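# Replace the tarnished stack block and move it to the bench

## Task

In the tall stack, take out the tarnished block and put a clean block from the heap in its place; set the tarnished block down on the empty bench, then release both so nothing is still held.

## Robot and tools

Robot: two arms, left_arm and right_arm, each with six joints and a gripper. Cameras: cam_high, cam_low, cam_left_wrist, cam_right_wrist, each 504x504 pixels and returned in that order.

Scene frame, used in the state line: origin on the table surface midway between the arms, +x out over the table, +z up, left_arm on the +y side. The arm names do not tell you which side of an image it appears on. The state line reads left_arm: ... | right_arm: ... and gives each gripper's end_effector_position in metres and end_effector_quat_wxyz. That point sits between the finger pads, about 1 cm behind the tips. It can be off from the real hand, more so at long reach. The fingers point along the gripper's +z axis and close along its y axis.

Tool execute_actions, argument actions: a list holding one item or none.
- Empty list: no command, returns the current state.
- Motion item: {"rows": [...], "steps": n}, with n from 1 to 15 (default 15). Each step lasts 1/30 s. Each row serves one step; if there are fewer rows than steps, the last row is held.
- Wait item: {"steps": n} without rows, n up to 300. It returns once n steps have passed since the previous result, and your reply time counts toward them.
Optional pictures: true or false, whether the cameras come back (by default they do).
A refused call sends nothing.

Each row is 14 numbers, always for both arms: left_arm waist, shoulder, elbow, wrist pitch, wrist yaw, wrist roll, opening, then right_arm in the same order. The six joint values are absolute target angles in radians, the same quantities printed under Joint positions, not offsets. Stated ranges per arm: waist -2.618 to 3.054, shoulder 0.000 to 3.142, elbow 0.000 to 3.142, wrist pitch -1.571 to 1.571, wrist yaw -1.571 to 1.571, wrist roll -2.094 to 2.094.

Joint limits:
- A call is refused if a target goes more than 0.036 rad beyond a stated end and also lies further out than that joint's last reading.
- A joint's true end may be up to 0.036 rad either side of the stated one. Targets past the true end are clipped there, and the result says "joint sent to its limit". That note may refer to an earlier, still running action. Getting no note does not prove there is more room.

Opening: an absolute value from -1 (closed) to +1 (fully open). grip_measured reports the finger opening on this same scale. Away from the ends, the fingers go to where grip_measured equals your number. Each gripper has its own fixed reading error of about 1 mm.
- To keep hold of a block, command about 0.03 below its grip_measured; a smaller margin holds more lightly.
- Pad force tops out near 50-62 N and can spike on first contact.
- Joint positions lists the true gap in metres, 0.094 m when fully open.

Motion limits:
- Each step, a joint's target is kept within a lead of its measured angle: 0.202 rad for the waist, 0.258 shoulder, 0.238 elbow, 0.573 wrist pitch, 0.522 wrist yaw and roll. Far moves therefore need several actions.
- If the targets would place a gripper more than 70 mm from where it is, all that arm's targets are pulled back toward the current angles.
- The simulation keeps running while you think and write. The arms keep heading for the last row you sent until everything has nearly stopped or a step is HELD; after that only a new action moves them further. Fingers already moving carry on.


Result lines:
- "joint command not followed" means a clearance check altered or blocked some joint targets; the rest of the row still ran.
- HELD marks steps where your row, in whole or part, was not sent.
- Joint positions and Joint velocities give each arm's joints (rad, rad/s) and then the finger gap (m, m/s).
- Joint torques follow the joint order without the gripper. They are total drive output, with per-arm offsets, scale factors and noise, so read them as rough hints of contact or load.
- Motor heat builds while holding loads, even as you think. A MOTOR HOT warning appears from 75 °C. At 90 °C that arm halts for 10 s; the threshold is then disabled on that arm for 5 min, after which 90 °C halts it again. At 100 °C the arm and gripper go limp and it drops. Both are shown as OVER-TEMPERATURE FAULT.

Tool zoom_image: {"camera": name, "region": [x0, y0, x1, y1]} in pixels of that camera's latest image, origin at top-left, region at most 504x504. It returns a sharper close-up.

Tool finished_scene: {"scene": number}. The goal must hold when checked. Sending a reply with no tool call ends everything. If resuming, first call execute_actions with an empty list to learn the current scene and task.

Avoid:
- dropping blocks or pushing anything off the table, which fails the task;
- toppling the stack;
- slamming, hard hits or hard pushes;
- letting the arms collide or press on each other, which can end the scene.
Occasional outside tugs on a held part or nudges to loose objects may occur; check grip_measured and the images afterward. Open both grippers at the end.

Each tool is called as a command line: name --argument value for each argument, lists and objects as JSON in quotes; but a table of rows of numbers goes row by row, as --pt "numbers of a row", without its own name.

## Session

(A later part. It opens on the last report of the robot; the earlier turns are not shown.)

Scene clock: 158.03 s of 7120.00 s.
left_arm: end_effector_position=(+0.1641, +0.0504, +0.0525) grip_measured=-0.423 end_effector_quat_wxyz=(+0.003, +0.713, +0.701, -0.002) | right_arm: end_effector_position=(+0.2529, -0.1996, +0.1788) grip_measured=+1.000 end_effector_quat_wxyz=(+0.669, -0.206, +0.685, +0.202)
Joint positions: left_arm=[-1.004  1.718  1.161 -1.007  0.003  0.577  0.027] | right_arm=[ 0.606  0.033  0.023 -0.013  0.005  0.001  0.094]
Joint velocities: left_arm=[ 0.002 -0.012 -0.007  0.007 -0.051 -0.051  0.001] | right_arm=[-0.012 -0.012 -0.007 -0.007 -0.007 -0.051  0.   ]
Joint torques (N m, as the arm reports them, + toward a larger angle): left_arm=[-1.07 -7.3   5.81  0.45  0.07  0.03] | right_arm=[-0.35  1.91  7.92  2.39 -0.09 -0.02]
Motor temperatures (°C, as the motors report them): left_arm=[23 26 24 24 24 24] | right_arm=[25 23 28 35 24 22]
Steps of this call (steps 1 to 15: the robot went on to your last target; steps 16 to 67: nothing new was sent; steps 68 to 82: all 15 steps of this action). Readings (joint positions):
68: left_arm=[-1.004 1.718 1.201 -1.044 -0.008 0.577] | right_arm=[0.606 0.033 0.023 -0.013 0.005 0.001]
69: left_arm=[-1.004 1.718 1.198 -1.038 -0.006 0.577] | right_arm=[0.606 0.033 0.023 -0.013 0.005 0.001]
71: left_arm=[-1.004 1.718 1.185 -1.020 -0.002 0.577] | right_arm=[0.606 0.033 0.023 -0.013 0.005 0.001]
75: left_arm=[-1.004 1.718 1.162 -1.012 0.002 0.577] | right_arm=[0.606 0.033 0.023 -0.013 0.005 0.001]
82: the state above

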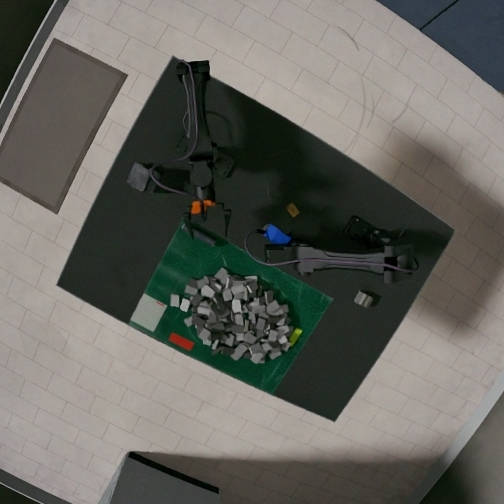

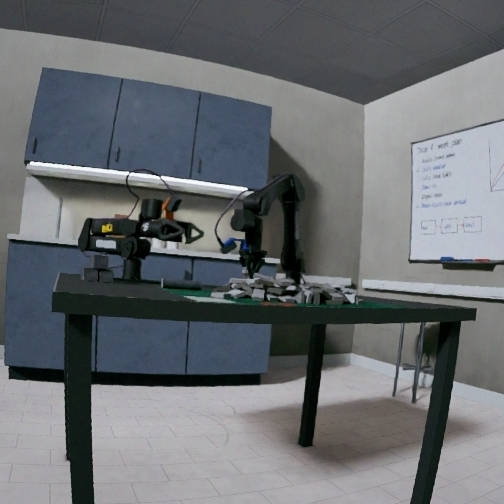

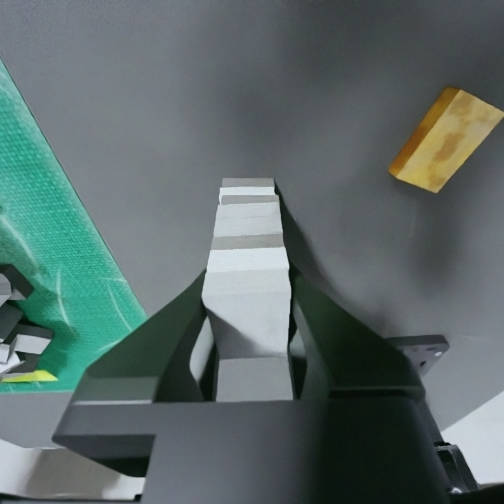

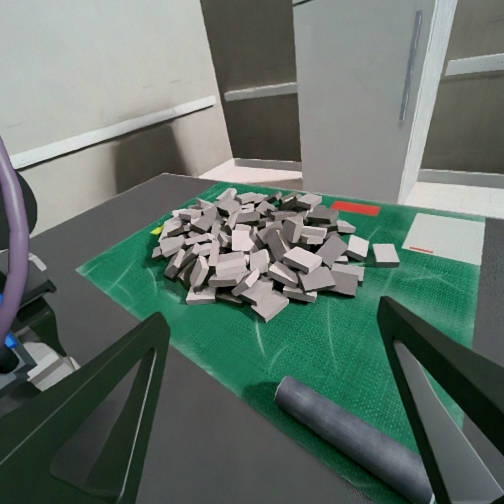

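Aligned, ~1.5 mm gap. Release and lift.

execute_actions --actions '[{"rows":[[-1.01,1.71,1.16,-1,0.007,0.582,-0.41,0.6,0.03,0.03,0,0,0,1],[-1.01,1.71,1.16,-1,0.007,0.582,-0.39,0.6,0.03,0.03,0,0,0,1],[-1.01,1.71,1.16,-1,0.007,0.582,0.5,0.6,0.03,0.03,0,0,0,1]],"steps":12}]' --pictures false

execute_actions --actions '[{"rows":[[-1.01,1.69,1.2,-1.07,0,0.582,0.5,0.6,0.03,0.03,0,0,0,1],[-1.01,1.68,1.23,-1.11,0,0.582,0.5,0.6,0.03,0.03,0,0,0,1],[-1.01,1.67,1.26,-1.15,0,0.582,0.5,0.6,0.03,0.03,0,0,0,1],[-1.01,1.66,1.29,-1.19,0,0.582,0.5,0.6,0.03,0.03,0,0,0,1],[-1.01,1.66,1.32,-1.23,0,0.582,0.5,0.6,0.03,0.03,0,0,0,1],[-1.01,1.65,1.35,-1.27,0,0.582,0.5,0.6,0.03,0.03,0,0,0,1],[-1.01,1.65,1.38,-1.31,0,0.582,0.5,0.6,0.03,0.03,0,0,0,1],[-1.01,1.65,1.42,-1.35,0,0.582,0.5,0.6,0.03,0.03,0,0,0,1]]}]'

Scene clock: 161.87 s of 7120.00 s.
left_arm: end_effector_position=(+0.1643, +0.0501, +0.0526) grip_measured=+0.498 end_effector_quat_wxyz=(+0.003, +0.713, +0.701, -0.002) | right_arm: end_effector_position=(+0.2529, -0.1996, +0.1788) grip_measured=+1.000 end_effector_quat_wxyz=(+0.669, -0.206, +0.685, +0.202)
Joint positions: left_arm=[-1.004  1.718  1.161 -1.006  0.003  0.577  0.07 ] | right_arm=[ 0.606  0.033  0.023 -0.013  0.005  0.001  0.094]
Joint velocities: left_arm=[-0.002 -0.012  0.017  0.066  0.022  0.037 -0.001] | right_arm=[ 0.007  0.002 -0.012 -0.022 -0.066 -0.022  0.   ]
Joint torques (N m, as the arm reports them, + toward a larger angle): left_arm=[-0.68 -7.71  6.66  0.39  0.    0.04] | right_arm=[-0.36  1.88  7.91  2.39 -0.08 -0.01]
Motor temperatures (°C, as the motors report them): left_arm=[23 26 24 24 24 24] | right_arm=[25 23 28 35 24 22]
Steps of this call (steps 1 to 15: the robot went on to your last target; steps 16 to 90: nothing new was sent; then 0.43 s passed at rest; steps 91 to 102: all 12 steps of this action). Readings (joint positions):
91: left_arm=[-1.004 1.718 1.161 -1.006 0.003 0.577] | right_arm=[0.606 0.033 0.023 -0.013 0.005 0.001]
92: left_arm=[-1.004 1.718 1.161 -1.006 0.003 0.577] | right_arm=[0.606 0.033 0.023 -0.013 0.005 0.001]
94: left_arm=[-1.004 1.718 1.161 -1.006 0.003 0.577] | right_arm=[0.606 0.033 0.023 -0.013 0.005 0.001]
98: left_arm=[-1.004 1.718 1.161 -1.006 0.003 0.577] | right_arm=[0.606 0.033 0.023 -0.013 0.005 0.001]
102: the state above

Scene clock: 162.37 s of 7120.00 s.
left_arm: end_effector_position=(+0.1651, +0.0492, +0.1325) grip_measured=+0.498 end_effector_quat_wxyz=(+0.015, +0.713, +0.701, -0.005) | right_arm: end_effector_position=(+0.2529, -0.1996, +0.1788) grip_measured=+1.000 end_effector_quat_wxyz=(+0.669, -0.206, +0.685, +0.202)
Joint positions: left_arm=[-1.004  1.652  1.408 -1.295  0.002  0.577  0.07 ] | right_arm=[ 0.606  0.033  0.023 -0.013  0.005  0.001  0.094]
Joint velocities: left_arm=[-0.002 -0.002  0.022 -0.388 -0.022  0.007 -0.001] | right_arm=[-0.002  0.007 -0.007 -0.022 -0.007 -0.022  0.   ]
Joint torques (N m, as the arm reports them, + toward a larger angle): left_arm=[-0.7  -6.88  8.04  0.33 -0.05  0.04] | right_arm=[-0.36  1.88  7.94  2.39 -0.09 -0.02]
Motor temperatures (°C, as the motors report them): left_arm=[23 26 24 24 24 24] | right_arm=[25 23 28 35 24 22]
Steps of this call (steps 1 to 15: all 15 steps of this action). Readings (joint positions):
1: left_arm=[-1.004 1.718 1.162 -1.010 0.003 0.577] | right_arm=[0.606 0.033 0.023 -0.013 0.005 0.001]
2: left_arm=[-1.004 1.718 1.169 -1.026 0.003 0.577] | right_arm=[0.606 0.033 0.023 -0.013 0.005 0.001]
4: left_arm=[-1.004 1.716 1.204 -1.076 0.003 0.577] | right_arm=[0.606 0.033 0.023 -0.013 0.005 0.001]
8: left_arm=[-1.004 1.691 1.329 -1.195 0.002 0.577] | right_arm=[0.606 0.033 0.023 -0.013 0.005 0.001]
15: the state above

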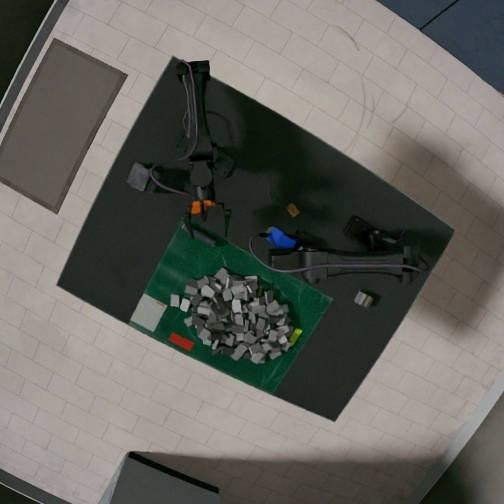

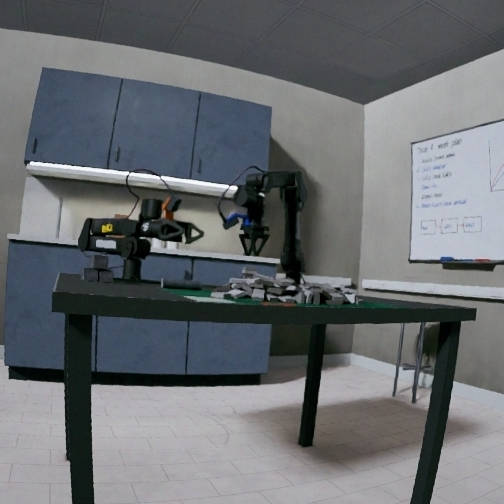

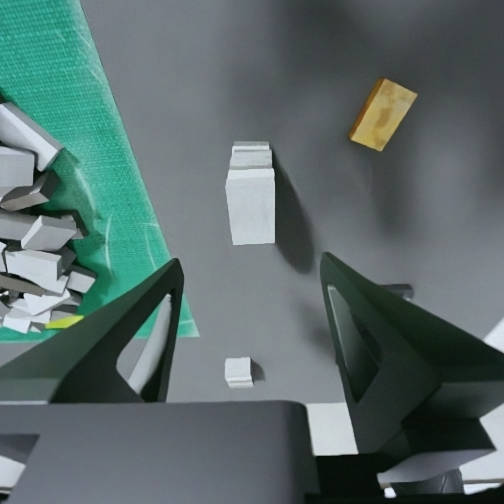

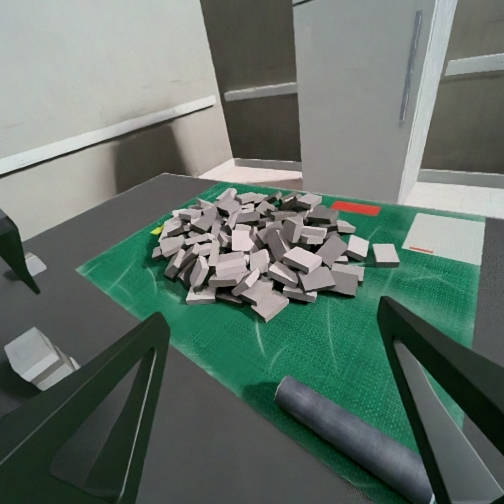

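finished_scene --scene 1

The scene is finished: the task was done.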